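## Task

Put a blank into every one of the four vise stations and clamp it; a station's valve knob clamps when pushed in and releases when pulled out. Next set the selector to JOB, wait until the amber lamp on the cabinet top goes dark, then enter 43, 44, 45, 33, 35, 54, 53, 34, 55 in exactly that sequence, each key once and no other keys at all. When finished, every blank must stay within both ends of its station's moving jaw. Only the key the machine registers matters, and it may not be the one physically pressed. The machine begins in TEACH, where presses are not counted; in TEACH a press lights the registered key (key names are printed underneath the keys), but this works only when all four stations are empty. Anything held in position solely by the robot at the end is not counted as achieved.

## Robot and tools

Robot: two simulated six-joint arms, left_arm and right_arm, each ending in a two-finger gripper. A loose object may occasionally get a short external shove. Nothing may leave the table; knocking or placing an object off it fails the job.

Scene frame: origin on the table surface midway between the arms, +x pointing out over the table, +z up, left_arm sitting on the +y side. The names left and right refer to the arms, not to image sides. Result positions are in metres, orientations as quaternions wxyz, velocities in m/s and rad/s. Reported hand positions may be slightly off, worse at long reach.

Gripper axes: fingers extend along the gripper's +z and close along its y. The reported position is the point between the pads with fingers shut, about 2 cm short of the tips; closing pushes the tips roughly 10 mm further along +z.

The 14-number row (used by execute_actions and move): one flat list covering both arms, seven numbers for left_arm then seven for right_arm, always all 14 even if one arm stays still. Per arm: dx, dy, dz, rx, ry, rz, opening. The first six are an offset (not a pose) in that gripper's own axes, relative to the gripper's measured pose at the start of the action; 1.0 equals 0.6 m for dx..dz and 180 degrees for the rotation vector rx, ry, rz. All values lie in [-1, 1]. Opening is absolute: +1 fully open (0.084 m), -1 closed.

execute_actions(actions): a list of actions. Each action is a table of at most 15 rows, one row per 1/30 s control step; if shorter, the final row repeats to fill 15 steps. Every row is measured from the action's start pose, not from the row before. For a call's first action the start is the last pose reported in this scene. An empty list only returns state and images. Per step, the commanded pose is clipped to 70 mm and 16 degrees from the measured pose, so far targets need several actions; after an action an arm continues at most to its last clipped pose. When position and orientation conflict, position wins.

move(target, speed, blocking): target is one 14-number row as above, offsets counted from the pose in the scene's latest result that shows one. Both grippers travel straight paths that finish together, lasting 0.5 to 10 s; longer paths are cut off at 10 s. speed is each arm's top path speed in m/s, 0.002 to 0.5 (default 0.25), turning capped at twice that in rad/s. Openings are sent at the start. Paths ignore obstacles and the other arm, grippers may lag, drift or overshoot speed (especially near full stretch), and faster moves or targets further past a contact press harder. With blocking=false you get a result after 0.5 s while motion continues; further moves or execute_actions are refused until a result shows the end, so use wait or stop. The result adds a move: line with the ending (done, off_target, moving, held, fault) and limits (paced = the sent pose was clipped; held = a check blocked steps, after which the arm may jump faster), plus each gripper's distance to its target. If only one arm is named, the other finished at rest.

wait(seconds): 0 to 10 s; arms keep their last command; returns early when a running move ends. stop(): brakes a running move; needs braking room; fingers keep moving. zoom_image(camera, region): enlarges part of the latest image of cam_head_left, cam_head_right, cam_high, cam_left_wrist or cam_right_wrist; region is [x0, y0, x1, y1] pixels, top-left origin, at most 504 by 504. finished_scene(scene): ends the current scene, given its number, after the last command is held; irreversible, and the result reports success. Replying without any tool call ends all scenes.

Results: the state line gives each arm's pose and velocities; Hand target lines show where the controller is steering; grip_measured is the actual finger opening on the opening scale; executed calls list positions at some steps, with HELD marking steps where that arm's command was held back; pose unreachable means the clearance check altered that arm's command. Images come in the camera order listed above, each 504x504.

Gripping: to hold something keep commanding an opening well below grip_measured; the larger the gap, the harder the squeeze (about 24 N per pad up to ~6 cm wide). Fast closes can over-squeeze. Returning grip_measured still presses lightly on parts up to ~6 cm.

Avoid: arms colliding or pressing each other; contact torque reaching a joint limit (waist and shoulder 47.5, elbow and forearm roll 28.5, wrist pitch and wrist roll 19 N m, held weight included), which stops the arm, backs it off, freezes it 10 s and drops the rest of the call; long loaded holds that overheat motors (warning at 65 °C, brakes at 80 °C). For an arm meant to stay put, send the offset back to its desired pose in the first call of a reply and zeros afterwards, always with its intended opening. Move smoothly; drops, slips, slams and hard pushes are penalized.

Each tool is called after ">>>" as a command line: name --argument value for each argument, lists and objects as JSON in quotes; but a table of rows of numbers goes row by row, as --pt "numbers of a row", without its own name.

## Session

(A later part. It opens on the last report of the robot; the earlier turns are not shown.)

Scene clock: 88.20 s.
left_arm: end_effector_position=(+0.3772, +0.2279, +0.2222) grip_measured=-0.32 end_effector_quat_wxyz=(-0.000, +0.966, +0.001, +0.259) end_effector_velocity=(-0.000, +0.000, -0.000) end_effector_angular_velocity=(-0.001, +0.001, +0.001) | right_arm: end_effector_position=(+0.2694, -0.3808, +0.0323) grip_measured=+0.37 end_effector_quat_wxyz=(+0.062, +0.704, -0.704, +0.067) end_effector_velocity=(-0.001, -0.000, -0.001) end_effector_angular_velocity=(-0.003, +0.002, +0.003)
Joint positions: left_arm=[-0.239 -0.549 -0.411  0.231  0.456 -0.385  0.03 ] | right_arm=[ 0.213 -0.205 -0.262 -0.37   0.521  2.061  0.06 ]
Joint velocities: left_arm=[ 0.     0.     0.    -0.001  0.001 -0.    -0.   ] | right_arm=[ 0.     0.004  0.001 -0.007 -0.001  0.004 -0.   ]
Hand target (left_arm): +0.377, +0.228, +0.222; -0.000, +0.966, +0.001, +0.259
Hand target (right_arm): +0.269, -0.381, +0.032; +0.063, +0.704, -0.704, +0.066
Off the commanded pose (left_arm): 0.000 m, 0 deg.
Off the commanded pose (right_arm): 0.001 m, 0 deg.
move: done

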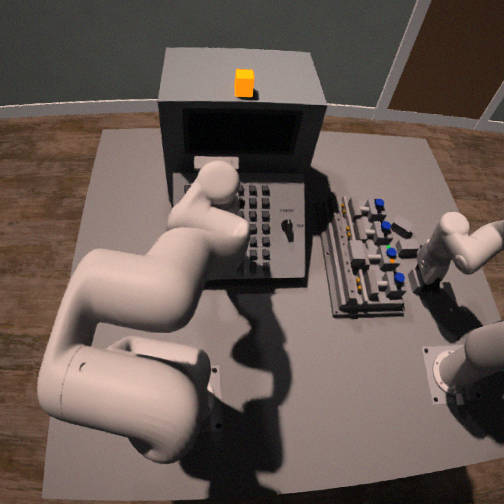

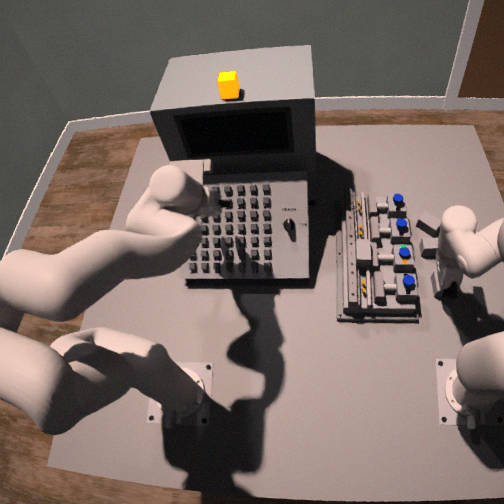

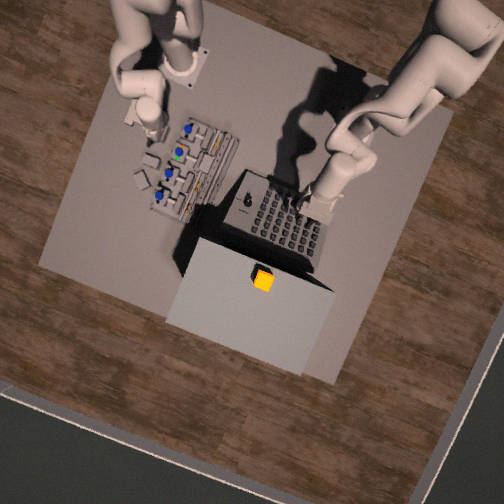

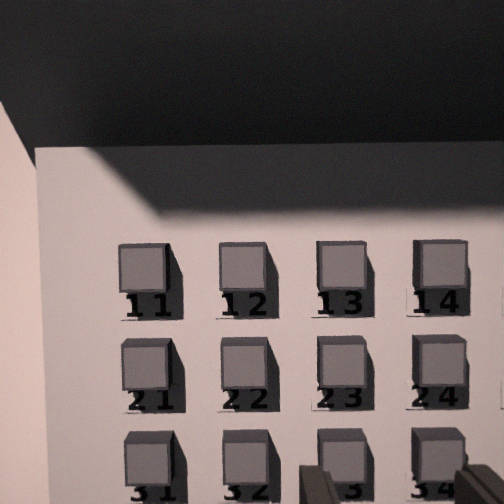

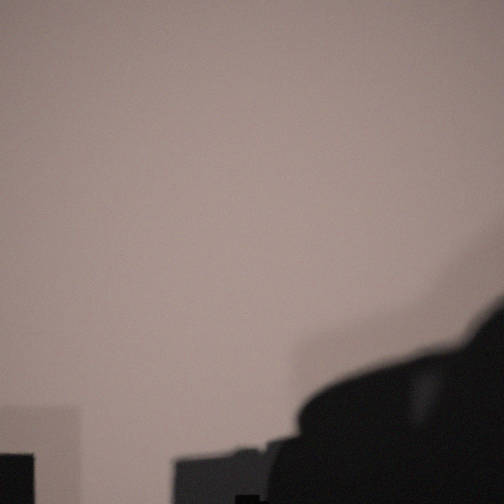

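Likely touching. A few mm more, release, lift and level.

>>> move --target '[0,0,0,0,0,0,-0.3,-0.002,0,0.008,0,0,0,0.25]' --speed 0.04

>>> execute_actions --actions '[[[0,0,0,0,0,0,-0.3,0,0,-0.004,0,0,0,0.75]]]'

>>> move --target '[0,0,0,0,0,0,-0.3,0.01,0,-0.203,0,-0.058,0,0.75]'

Scene clock: 90.63 s.
left_arm: end_effector_position=(+0.3772, +0.2279, +0.2222) grip_measured=-0.32 end_effector_quat_wxyz=(-0.000, +0.966, +0.001, +0.259) end_effector_velocity=(-0.000, +0.000, -0.000) end_effector_angular_velocity=(-0.000, +0.000, +0.001) | right_arm: end_effector_position=(+0.2691, -0.3806, +0.0273) grip_measured=+0.37 end_effector_quat_wxyz=(+0.062, +0.704, -0.704, +0.066) end_effector_velocity=(-0.000, -0.000, -0.001) end_effector_angular_velocity=(-0.001, -0.000, +0.000)
Joint positions: left_arm=[-0.239 -0.549 -0.411  0.231  0.456 -0.385  0.03 ] | right_arm=[ 0.21  -0.184 -0.262 -0.384  0.501  2.075  0.06 ]
Joint velocities: left_arm=[ 0.001 -0.     0.    -0.     0.    -0.    -0.   ] | right_arm=[-0.001  0.005  0.001 -0.006 -0.006  0.005  0.   ]
Hand target (left_arm): +0.377, +0.228, +0.222; -0.000, +0.966, +0.001, +0.259
Hand target (right_arm): +0.269, -0.380, +0.027; +0.062, +0.704, -0.704, +0.067
Off the commanded pose (left_arm): 0.000 m, 0 deg.
Off the commanded pose (right_arm): 0.000 m, 0 deg.
move: done

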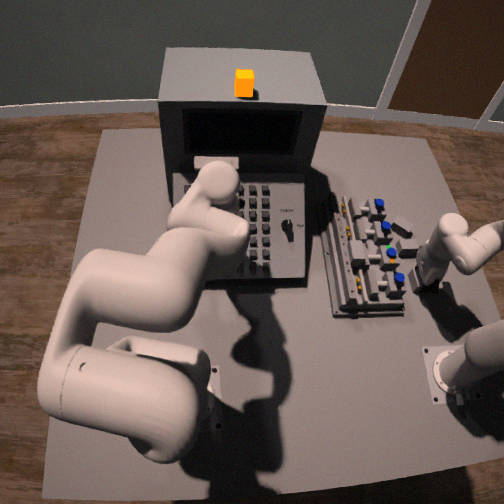

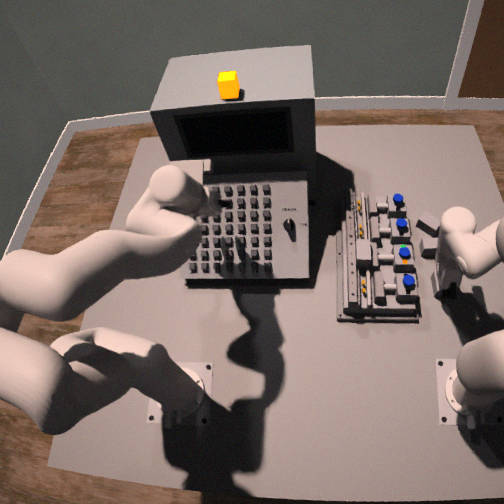

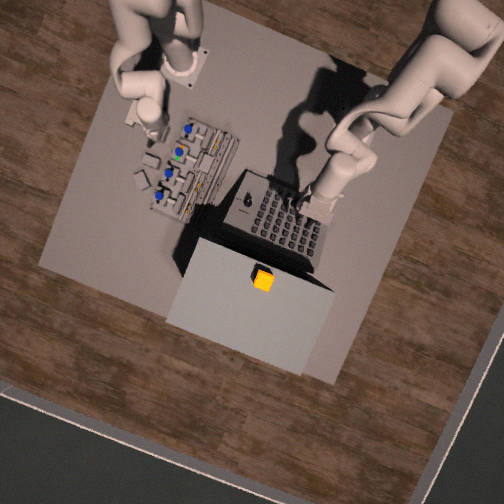

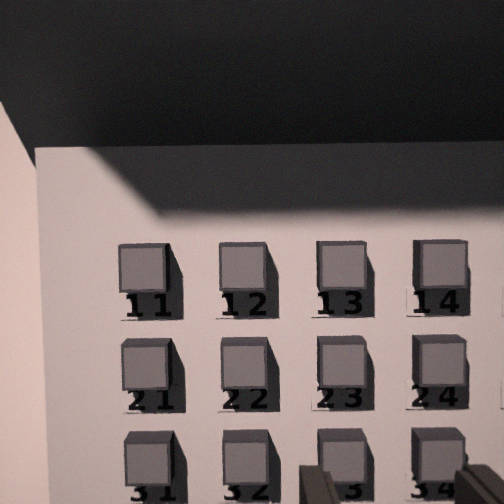

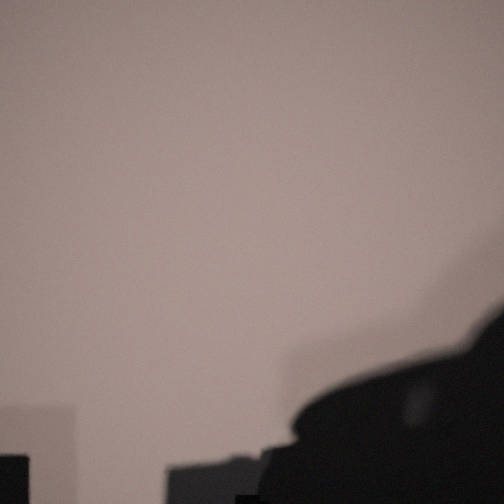

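Scene clock: 91.13 s.
left_arm: end_effector_position=(+0.3772, +0.2279, +0.2222) grip_measured=-0.32 end_effector_quat_wxyz=(-0.000, +0.966, +0.001, +0.259) end_effector_velocity=(-0.000, +0.000, -0.000) end_effector_angular_velocity=(+0.000, +0.001, +0.000) | right_arm: end_effector_position=(+0.2686, -0.3802, +0.0293) grip_measured=+0.75 end_effector_quat_wxyz=(+0.063, +0.704, -0.704, +0.066) end_effector_velocity=(+0.004, +0.001, +0.003) end_effector_angular_velocity=(+0.002, -0.010, -0.000)
Joint positions: left_arm=[-0.239 -0.549 -0.411  0.231  0.456 -0.385  0.03 ] | right_arm=[ 0.214 -0.193 -0.262 -0.376  0.511  2.07   0.075]
Joint velocities: left_arm=[ 0.     0.001 -0.     0.     0.001 -0.     0.   ] | right_arm=[-0.    -0.005 -0.005  0.     0.    -0.     0.001]
Hand target (left_arm): +0.377, +0.228, +0.222; -0.000, +0.966, +0.001, +0.259
Hand target (right_arm): +0.269, -0.380, +0.030; +0.062, +0.704, -0.704, +0.066
Off the commanded pose (left_arm): 0.000 m, 0 deg.
Off the commanded pose (right_arm): 0.001 m, 0 deg.
Step readings (end_effector_position):
0: left_arm (+0.3772, +0.2279, +0.2222) | right_arm (+0.2691, -0.3806, +0.0273)
1: left_arm (+0.3772, +0.2279, +0.2222) | right_arm (+0.2691, -0.3806, +0.0273)
2: left_arm (+0.3772, +0.2279, +0.2222) | right_arm (+0.2675, -0.3808, +0.0266)
4: left_arm (+0.3772, +0.2279, +0.2222) | right_arm (+0.2637, -0.3813, +0.0251)
8: left_arm (+0.3772, +0.2279, +0.2222) | right_arm (+0.2664, -0.3807, +0.0276)
15: end_effector_position above

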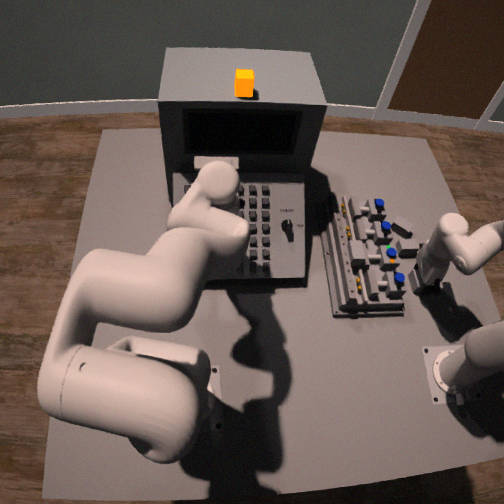

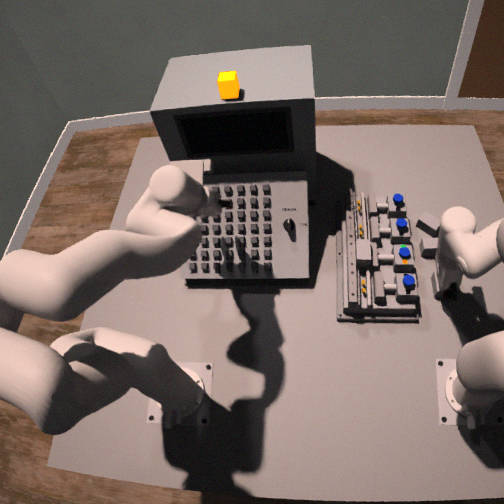

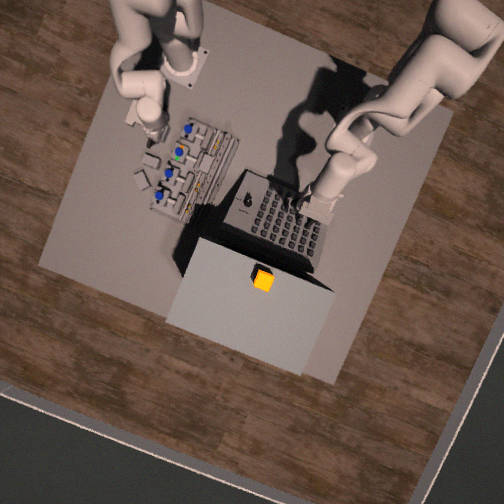

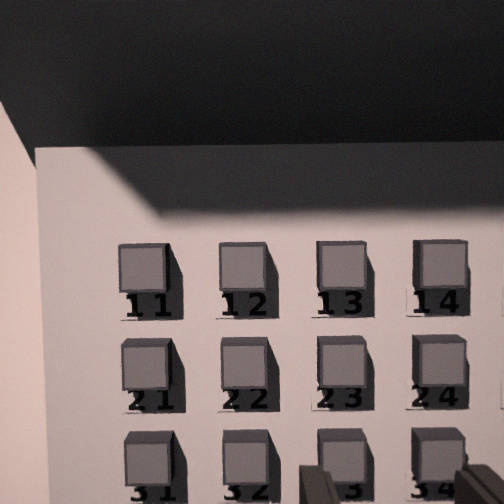

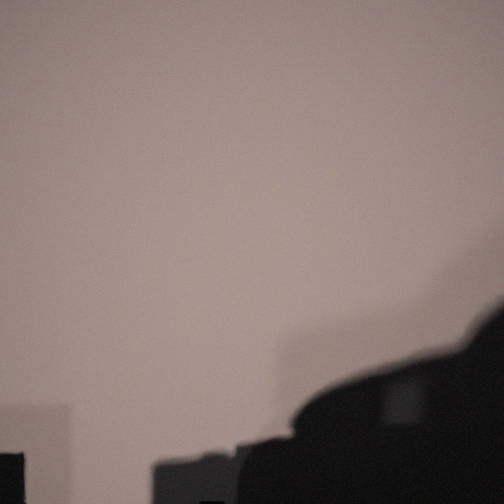

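Scene clock: 92.30 s.
left_arm: end_effector_position=(+0.3772, +0.2279, +0.2222) grip_measured=-0.32 end_effector_quat_wxyz=(-0.000, +0.966, +0.001, +0.259) end_effector_velocity=(+0.000, +0.000, +0.001) end_effector_angular_velocity=(-0.000, -0.001, +0.001) | right_arm: end_effector_position=(+0.2684, -0.3645, +0.1497) grip_measured=+0.75 end_effector_quat_wxyz=(-0.001, +0.707, -0.708, +0.002) end_effector_velocity=(+0.000, -0.000, +0.003) end_effector_angular_velocity=(+0.001, -0.003, -0.000)
Joint positions: left_arm=[-0.239 -0.549 -0.411  0.231  0.456 -0.385  0.03 ] | right_arm=[ 0.197 -0.602 -0.365 -0.004  0.963  1.722  0.075]
Joint velocities: left_arm=[ 0.    -0.    -0.001  0.     0.    -0.     0.   ] | right_arm=[-0.001 -0.007 -0.003  0.     0.007 -0.001  0.   ]
Hand target (left_arm): +0.377, +0.228, +0.222; -0.000, +0.966, +0.001, +0.259
Hand target (right_arm): +0.269, -0.364, +0.150; -0.001, +0.707, -0.708, +0.002
Off the commanded pose (left_arm): 0.000 m, 0 deg.
Off the commanded pose (right_arm): 0.001 m, 0 deg.
move: done

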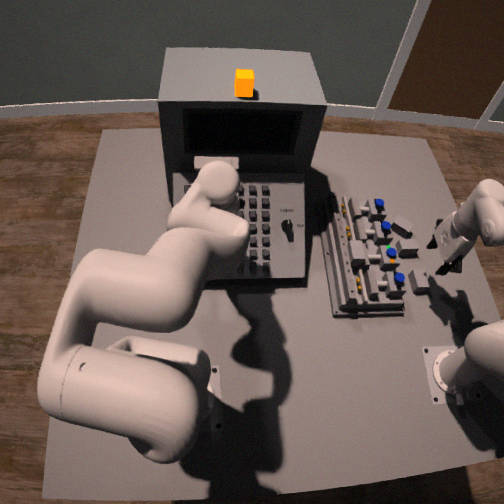

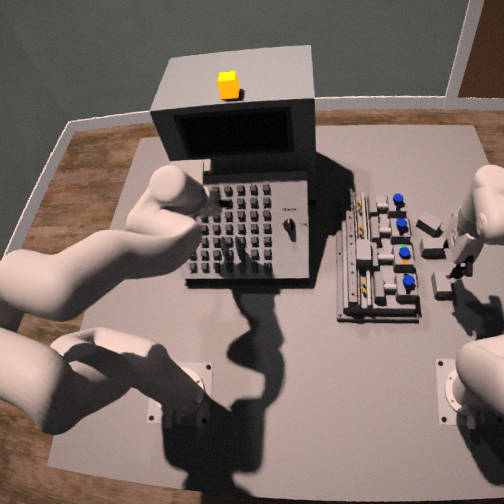

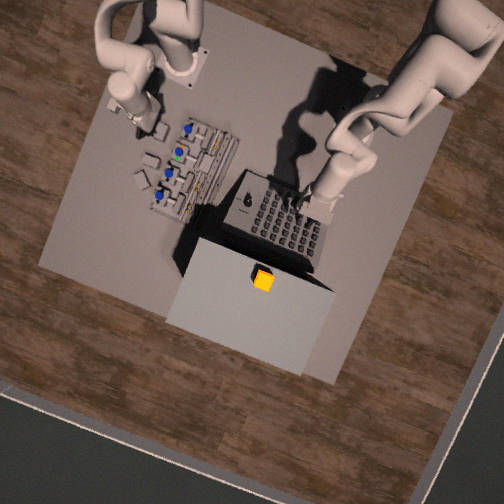

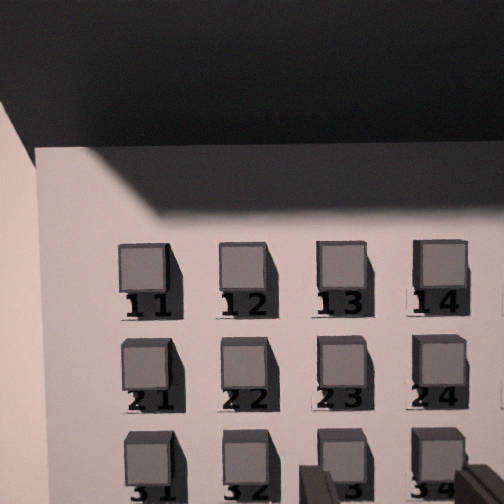

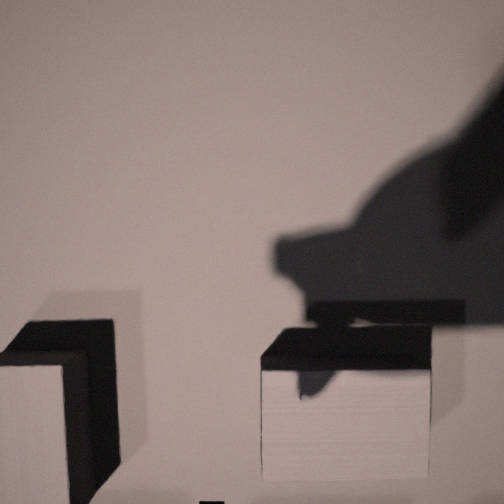

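>>> move --target '[0,0,0,0,0,0,-0.3,0.006,0,0.1745,0,0,0,0.75]'

>>> move --target '[0,0,0,0,0,0,-0.3,0,0,0,0,0,0,0.1]'

>>> move --target '[0,0,0,0,0,0,-0.3,0,0,-0.225,0,0,0,0.1]'

>>> move --target '[0,0,0,0,0,0,-0.3,-0.354,0.052,0,0,0,0,0.1]' --speed 0.3

>>> move --target '[0,0,0,0,0,0,-0.3,0,0,0.073,0,0,0,0.1]' --speed 0.15

Scene clock: 95.03 s.
left_arm: end_effector_position=(+0.3772, +0.2279, +0.2222) grip_measured=-0.32 end_effector_quat_wxyz=(-0.000, +0.966, +0.001, +0.259) end_effector_velocity=(-0.000, -0.000, -0.000) end_effector_angular_velocity=(+0.000, +0.001, -0.000) | right_arm: end_effector_position=(+0.2685, -0.3680, +0.0454) grip_measured=+0.75 end_effector_quat_wxyz=(-0.001, +0.707, -0.707, +0.002) end_effector_velocity=(+0.001, +0.000, -0.002) end_effector_angular_velocity=(+0.001, +0.001, -0.002)
Joint positions: left_arm=[-0.239 -0.549 -0.411  0.231  0.456 -0.385  0.03 ] | right_arm=[ 0.184 -0.288 -0.234 -0.005  0.517  1.71   0.075]
Joint velocities: left_arm=[-0.     0.     0.001  0.001  0.    -0.    -0.   ] | right_arm=[-0.     0.01  -0.002  0.002 -0.008  0.    -0.   ]
Hand target (left_arm): +0.377, +0.228, +0.222; -0.000, +0.966, +0.001, +0.259
Hand target (right_arm): +0.268, -0.368, +0.045; -0.001, +0.707, -0.707, +0.002
Off the commanded pose (left_arm): 0.000 m, 0 deg.
Off the commanded pose (right_arm): 0.001 m, 0 deg.
move: done

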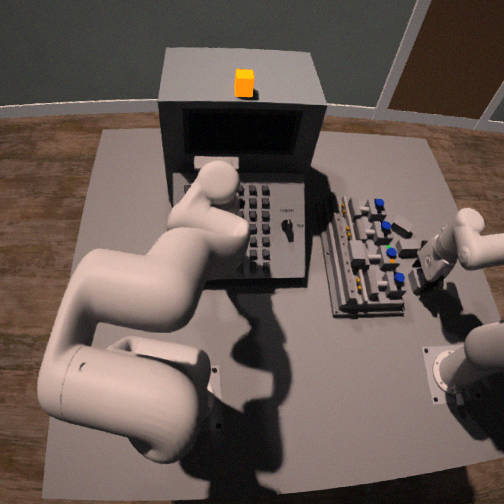

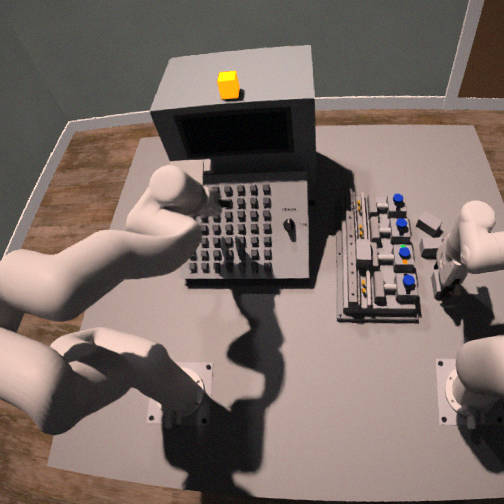

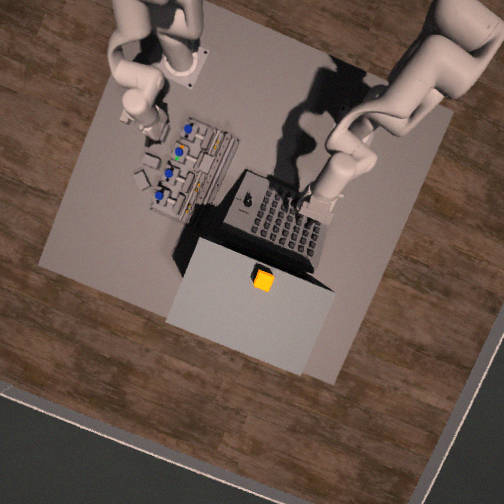

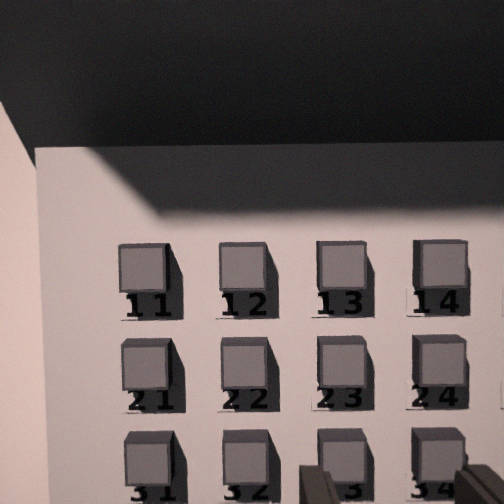

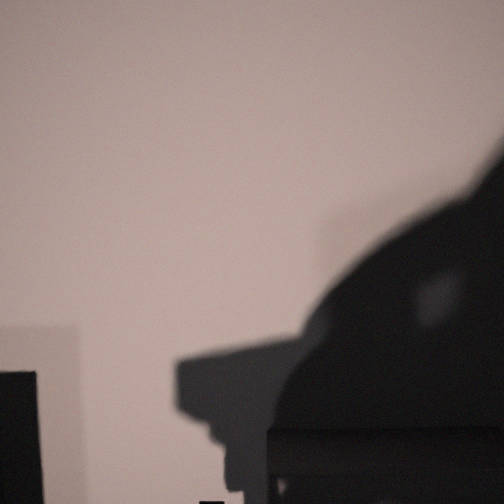

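Scene clock: 95.53 s.
left_arm: end_effector_position=(+0.3772, +0.2279, +0.2222) grip_measured=-0.32 end_effector_quat_wxyz=(-0.000, +0.966, +0.001, +0.259) end_effector_velocity=(+0.000, -0.000, +0.000) end_effector_angular_velocity=(-0.002, -0.001, +0.001) | right_arm: end_effector_position=(+0.2686, -0.3680, +0.0454) grip_measured=+0.37 end_effector_quat_wxyz=(-0.001, +0.707, -0.707, +0.002) end_effector_velocity=(+0.000, -0.000, -0.000) end_effector_angular_velocity=(-0.001, +0.000, +0.001)
Joint positions: left_arm=[-0.239 -0.549 -0.411  0.231  0.456 -0.385  0.03 ] | right_arm=[ 0.184 -0.288 -0.234 -0.005  0.517  1.71   0.06 ]
Joint velocities: left_arm=[-0.    -0.    -0.    -0.002 -0.001 -0.    -0.   ] | right_arm=[-0.001  0.    -0.    -0.002  0.     0.     0.   ]
Hand target (left_arm): +0.377, +0.228, +0.222; -0.000, +0.966, +0.001, +0.259
Hand target (right_arm): +0.269, -0.368, +0.045; -0.001, +0.707, -0.707, +0.002
Off the commanded pose (left_arm): 0.000 m, 0 deg.
Off the commanded pose (right_arm): 0.000 m, 0 deg.
move: done

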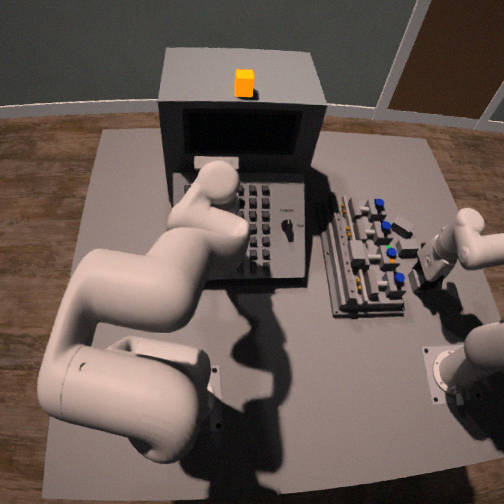

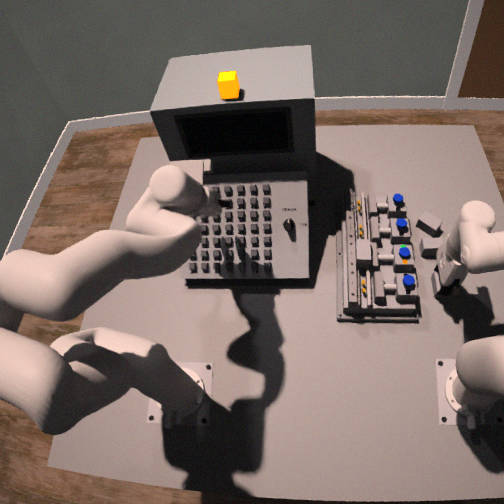

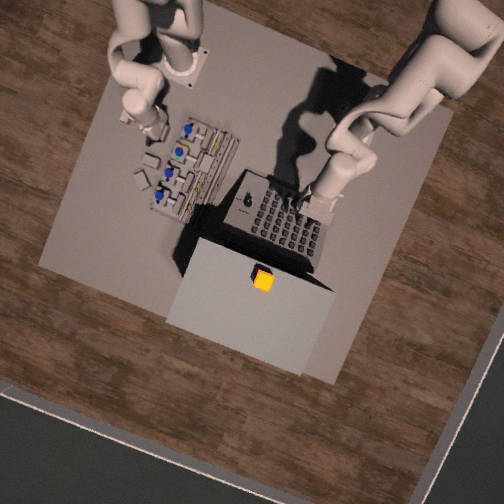

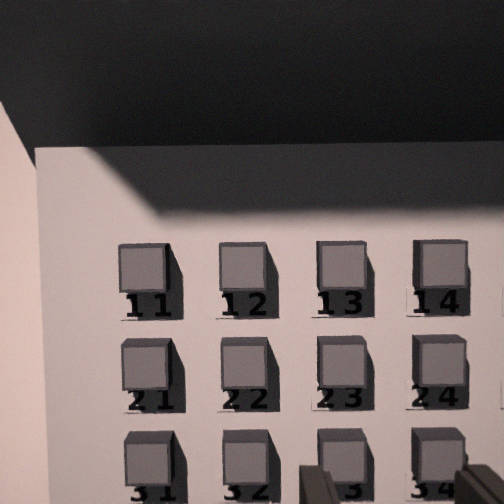

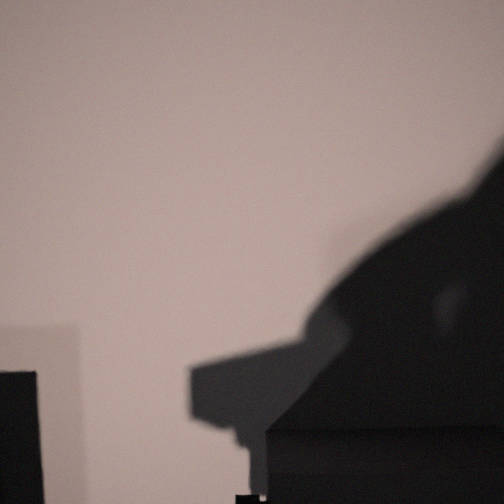

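Scene clock: 96.73 s.
left_arm: end_effector_position=(+0.3772, +0.2279, +0.2222) grip_measured=-0.32 end_effector_quat_wxyz=(-0.000, +0.966, +0.001, +0.259) end_effector_velocity=(-0.000, +0.000, -0.000) end_effector_angular_velocity=(+0.000, +0.001, +0.000) | right_arm: end_effector_position=(+0.2683, -0.3681, +0.1799) grip_measured=+0.37 end_effector_quat_wxyz=(-0.000, +0.707, -0.708, +0.002) end_effector_velocity=(+0.001, +0.000, +0.004) end_effector_angular_velocity=(+0.001, -0.005, +0.001)
Joint positions: left_arm=[-0.239 -0.549 -0.411  0.231  0.456 -0.385  0.03 ] | right_arm=[ 0.185 -0.651 -0.424 -0.003  1.072  1.709  0.06 ]
Joint velocities: left_arm=[ 0.     0.001 -0.    -0.     0.     0.    -0.   ] | right_arm=[ 0.001 -0.007 -0.006 -0.     0.007 -0.    -0.   ]
Hand target (left_arm): +0.377, +0.228, +0.222; -0.000, +0.966, +0.001, +0.259
Hand target (right_arm): +0.268, -0.368, +0.180; -0.001, +0.707, -0.708, +0.003
Off the commanded pose (left_arm): 0.000 m, 0 deg.
Off the commanded pose (right_arm): 0.001 m, 0 deg.
move: done

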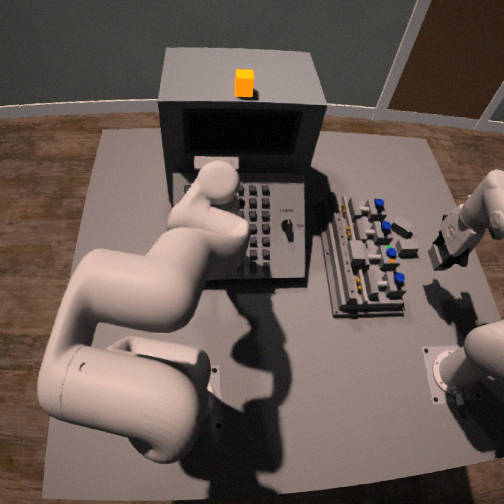

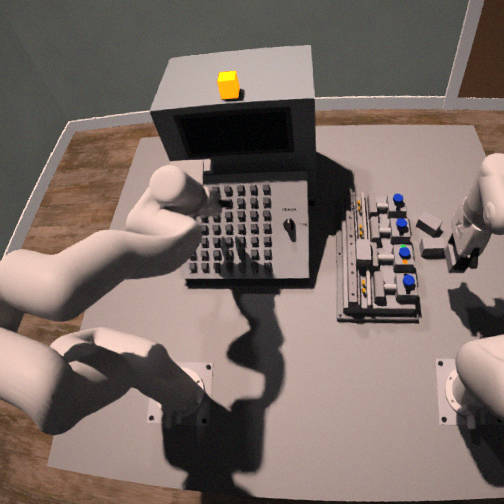

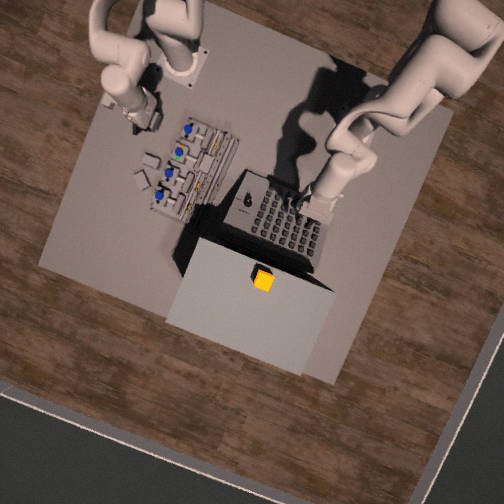

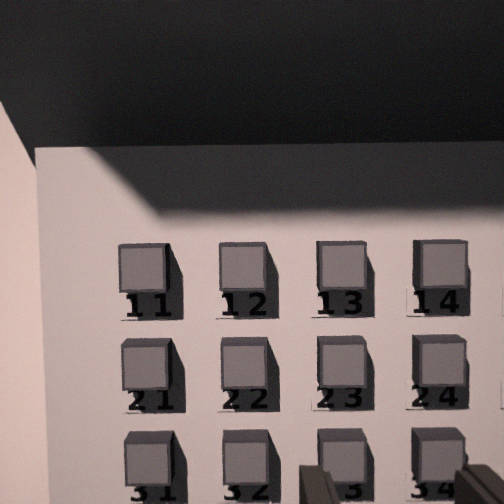

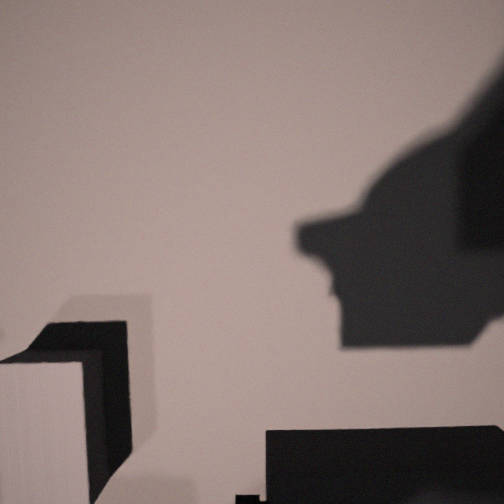

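Scene clock: 98.10 s.
left_arm: end_effector_position=(+0.3772, +0.2279, +0.2222) grip_measured=-0.32 end_effector_quat_wxyz=(-0.000, +0.966, +0.001, +0.259) end_effector_velocity=(-0.000, +0.000, -0.001) end_effector_angular_velocity=(-0.001, +0.002, +0.001) | right_arm: end_effector_position=(+0.2372, -0.1555, +0.1797) grip_measured=+0.37 end_effector_quat_wxyz=(-0.001, +0.707, -0.708, +0.001) end_effector_velocity=(+0.000, +0.002, -0.000) end_effector_angular_velocity=(-0.003, -0.001, +0.001)
Joint positions: left_arm=[-0.239 -0.549 -0.411  0.231  0.456 -0.385  0.03 ] | right_arm=[ 0.834 -0.364 -0.632 -0.003  0.994  2.359  0.06 ]
Joint velocities: left_arm=[ 0.     0.001  0.001 -0.001  0.     0.     0.   ] | right_arm=[ 0.005  0.008 -0.007 -0.003  0.001  0.005  0.   ]
Hand target (left_arm): +0.377, +0.228, +0.222; -0.000, +0.966, +0.001, +0.259
Hand target (right_arm): +0.237, -0.155, +0.180; -0.001, +0.707, -0.708, +0.001
Off the commanded pose (left_arm): 0.000 m, 0 deg.
Off the commanded pose (right_arm): 0.001 m, 0 deg.
move: done

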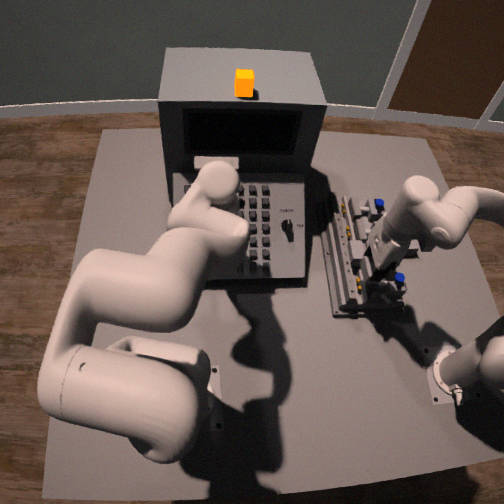

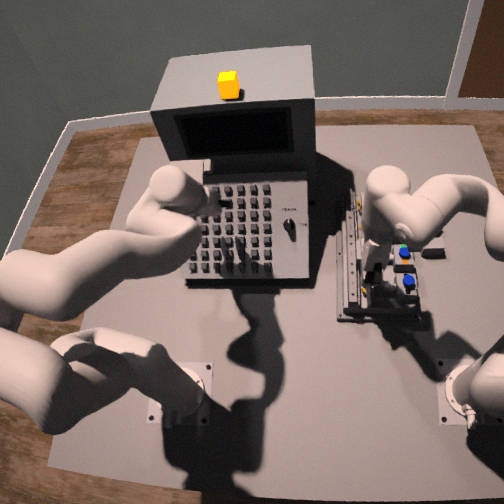

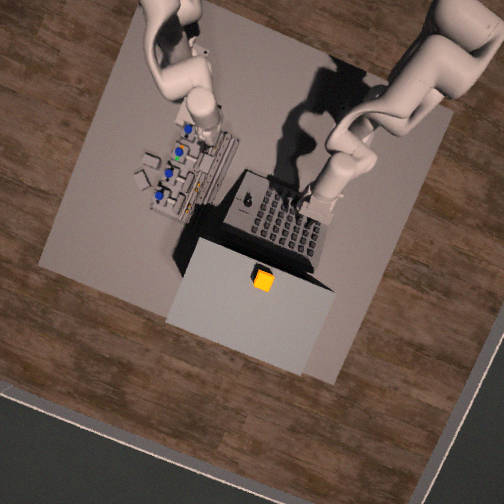

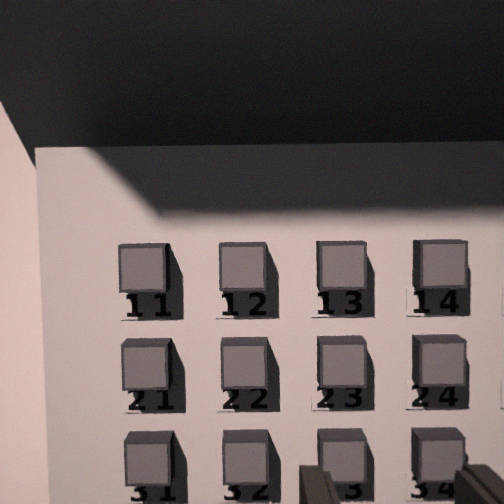

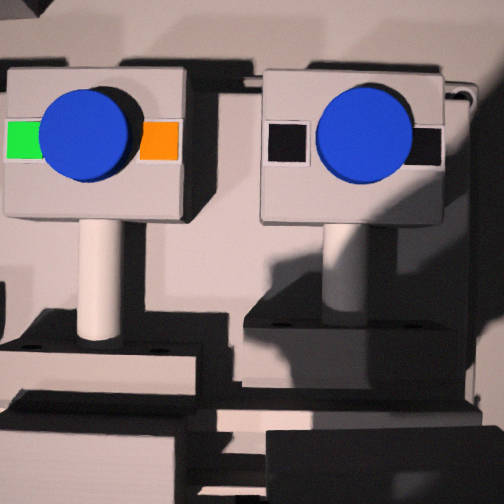

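Scene clock: 98.97 s.
left_arm: end_effector_position=(+0.3772, +0.2279, +0.2222) grip_measured=-0.32 end_effector_quat_wxyz=(-0.000, +0.966, +0.001, +0.259) end_effector_velocity=(+0.000, -0.000, +0.000) end_effector_angular_velocity=(-0.001, -0.001, -0.000) | right_arm: end_effector_position=(+0.2373, -0.1553, +0.1364) grip_measured=+0.37 end_effector_quat_wxyz=(-0.002, +0.707, -0.708, +0.001) end_effector_velocity=(-0.000, -0.000, -0.003) end_effector_angular_velocity=(-0.001, +0.001, +0.001)
Joint positions: left_arm=[-0.239 -0.549 -0.411  0.231  0.456 -0.385  0.03 ] | right_arm=[ 0.834 -0.291 -0.56  -0.003  0.848  2.359  0.06 ]
Joint velocities: left_arm=[-0.    -0.001 -0.    -0.    -0.     0.     0.   ] | right_arm=[ 0.     0.006  0.003 -0.    -0.008 -0.    -0.   ]
Hand target (left_arm): +0.377, +0.228, +0.222; -0.000, +0.966, +0.001, +0.259
Hand target (right_arm): +0.237, -0.155, +0.136; -0.001, +0.707, -0.708, +0.001
Off the commanded pose (left_arm): 0.000 m, 0 deg.
Off the commanded pose (right_arm): 0.000 m, 0 deg.
move: done

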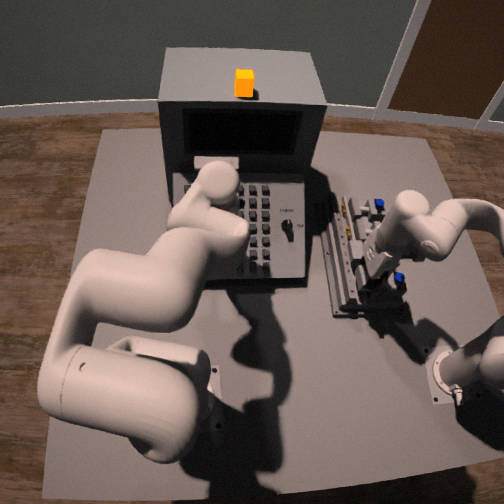

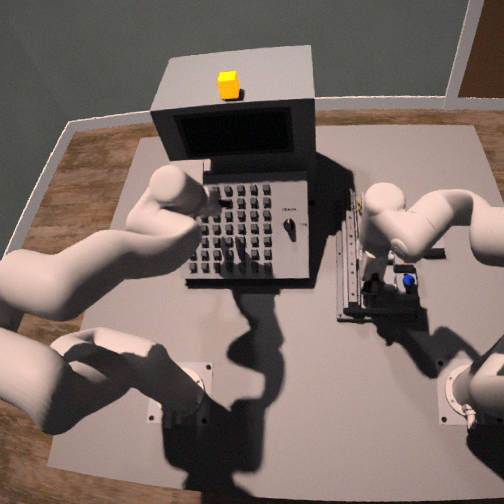

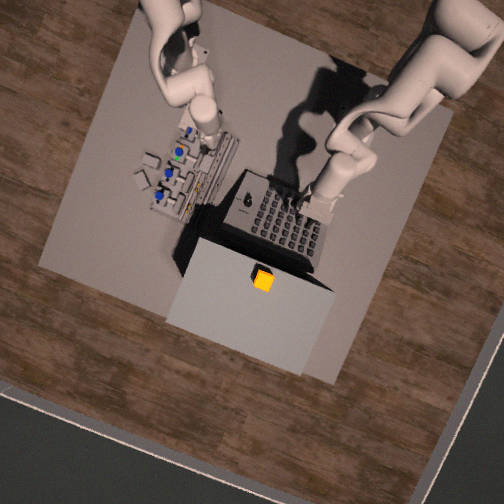

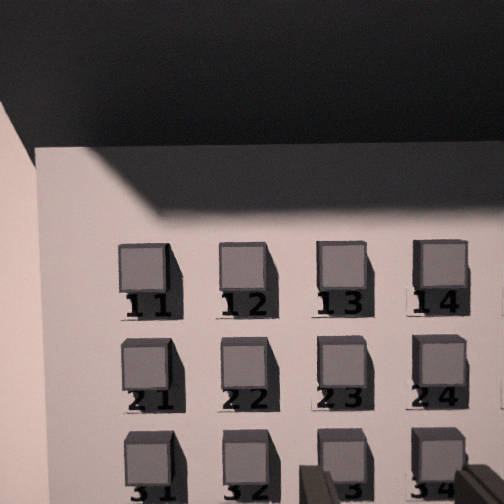

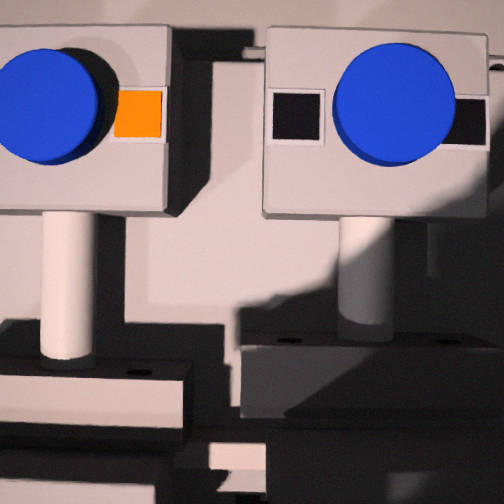

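>>> move --target '[0,0,0,0,0,0,-0.3,-0.006,0,0.005,0,0,0,0.1]' --speed 0.06

>>> move --target '[0,0,0,0,0,0,-0.3,0,0,0.031,0,0,0,0.1]' --speed 0.06

Scene clock: 100.40 s.
left_arm: end_effector_position=(+0.3772, +0.2279, +0.2222) grip_measured=-0.32 end_effector_quat_wxyz=(-0.000, +0.966, +0.001, +0.259) end_effector_velocity=(-0.000, -0.000, -0.000) end_effector_angular_velocity=(+0.001, +0.000, -0.001) | right_arm: end_effector_position=(+0.2373, -0.1518, +0.1335) grip_measured=+0.37 end_effector_quat_wxyz=(-0.002, +0.707, -0.708, +0.001) end_effector_velocity=(+0.000, +0.002, +0.000) end_effector_angular_velocity=(+0.003, -0.000, -0.002)
Joint positions: left_arm=[-0.239 -0.549 -0.411  0.231  0.456 -0.385  0.03 ] | right_arm=[ 0.841 -0.276 -0.565 -0.003  0.837  2.366  0.06 ]
Joint velocities: left_arm=[-0.     0.     0.001  0.001 -0.001 -0.     0.   ] | right_arm=[ 0.002  0.004 -0.003  0.003 -0.003  0.002  0.   ]
Hand target (left_arm): +0.377, +0.228, +0.222; -0.000, +0.966, +0.001, +0.259
Hand target (right_arm): +0.237, -0.152, +0.133; -0.002, +0.707, -0.708, +0.001
Off the commanded pose (left_arm): 0.000 m, 0 deg.
Off the commanded pose (right_arm): 0.000 m, 0 deg.
move: done

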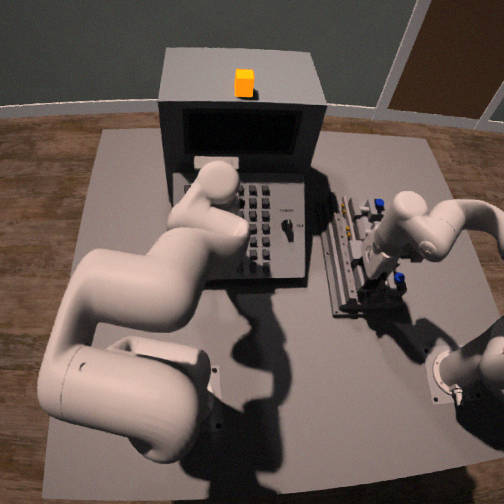

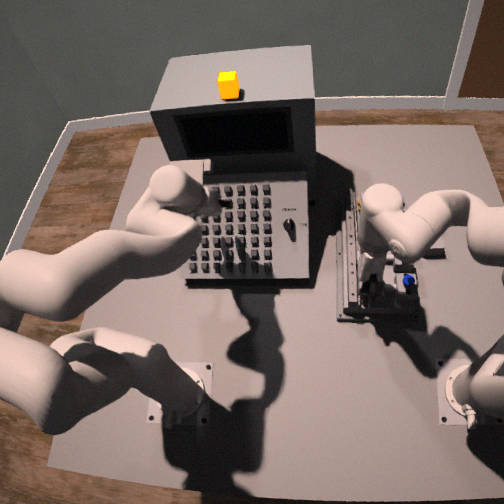

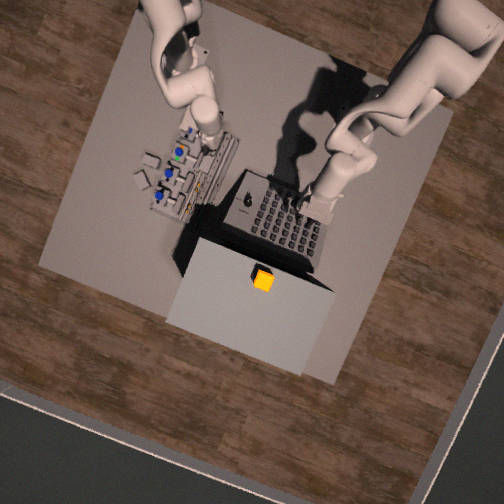

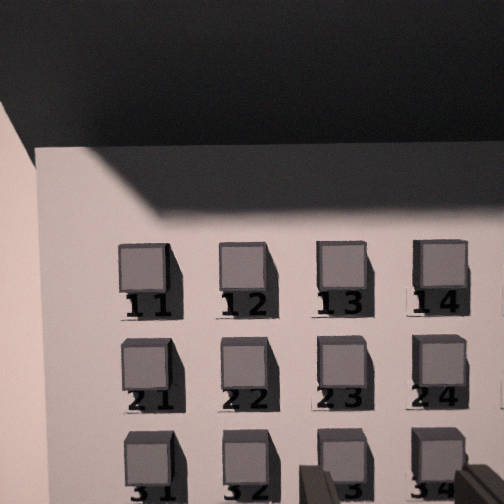

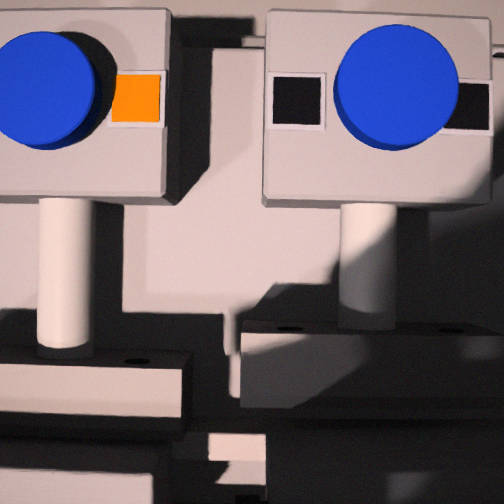

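Scene clock: 101.20 s.
left_arm: end_effector_position=(+0.3772, +0.2279, +0.2222) grip_measured=-0.32 end_effector_quat_wxyz=(-0.000, +0.966, +0.001, +0.259) end_effector_velocity=(-0.000, -0.000, -0.000) end_effector_angular_velocity=(-0.000, +0.001, +0.000) | right_arm: end_effector_position=(+0.2377, -0.1513, +0.1158) grip_measured=+0.37 end_effector_quat_wxyz=(-0.003, +0.707, -0.708, +0.001) end_effector_velocity=(+0.000, +0.001, -0.001) end_effector_angular_velocity=(+0.002, -0.002, -0.001)
Joint positions: left_arm=[-0.239 -0.549 -0.411  0.231  0.456 -0.385  0.03 ] | right_arm=[ 0.841 -0.237 -0.542 -0.003  0.774  2.366  0.06 ]
Joint velocities: left_arm=[-0.     0.     0.    -0.001  0.001  0.     0.   ] | right_arm=[ 0.     0.003  0.001  0.001 -0.007  0.001  0.   ]
Hand target (left_arm): +0.377, +0.228, +0.222; -0.000, +0.966, +0.001, +0.259
Hand target (right_arm): +0.237, -0.152, +0.115; -0.002, +0.707, -0.708, +0.001
Off the commanded pose (left_arm): 0.000 m, 0 deg.
Off the commanded pose (right_arm): 0.001 m, 0 deg.
move: done

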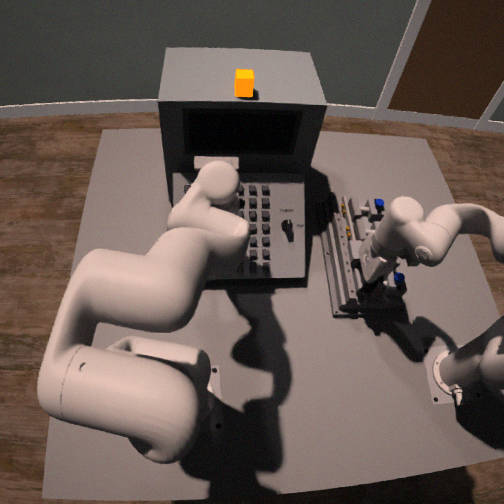

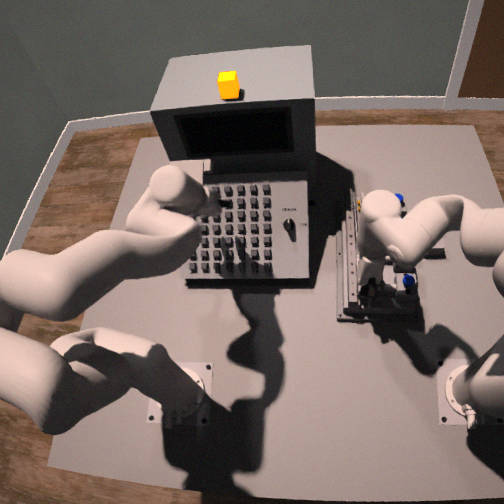

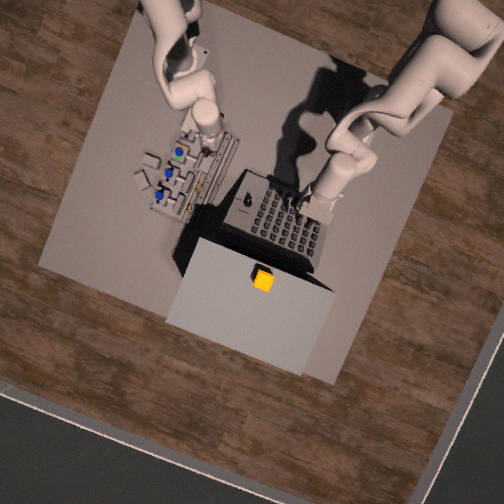

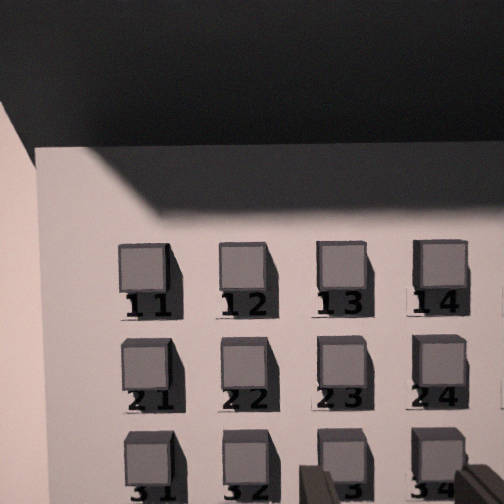

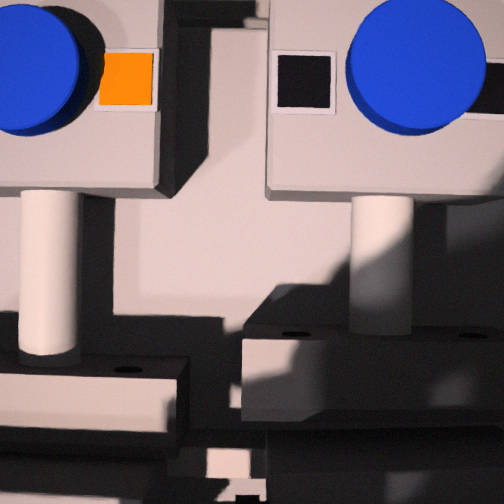

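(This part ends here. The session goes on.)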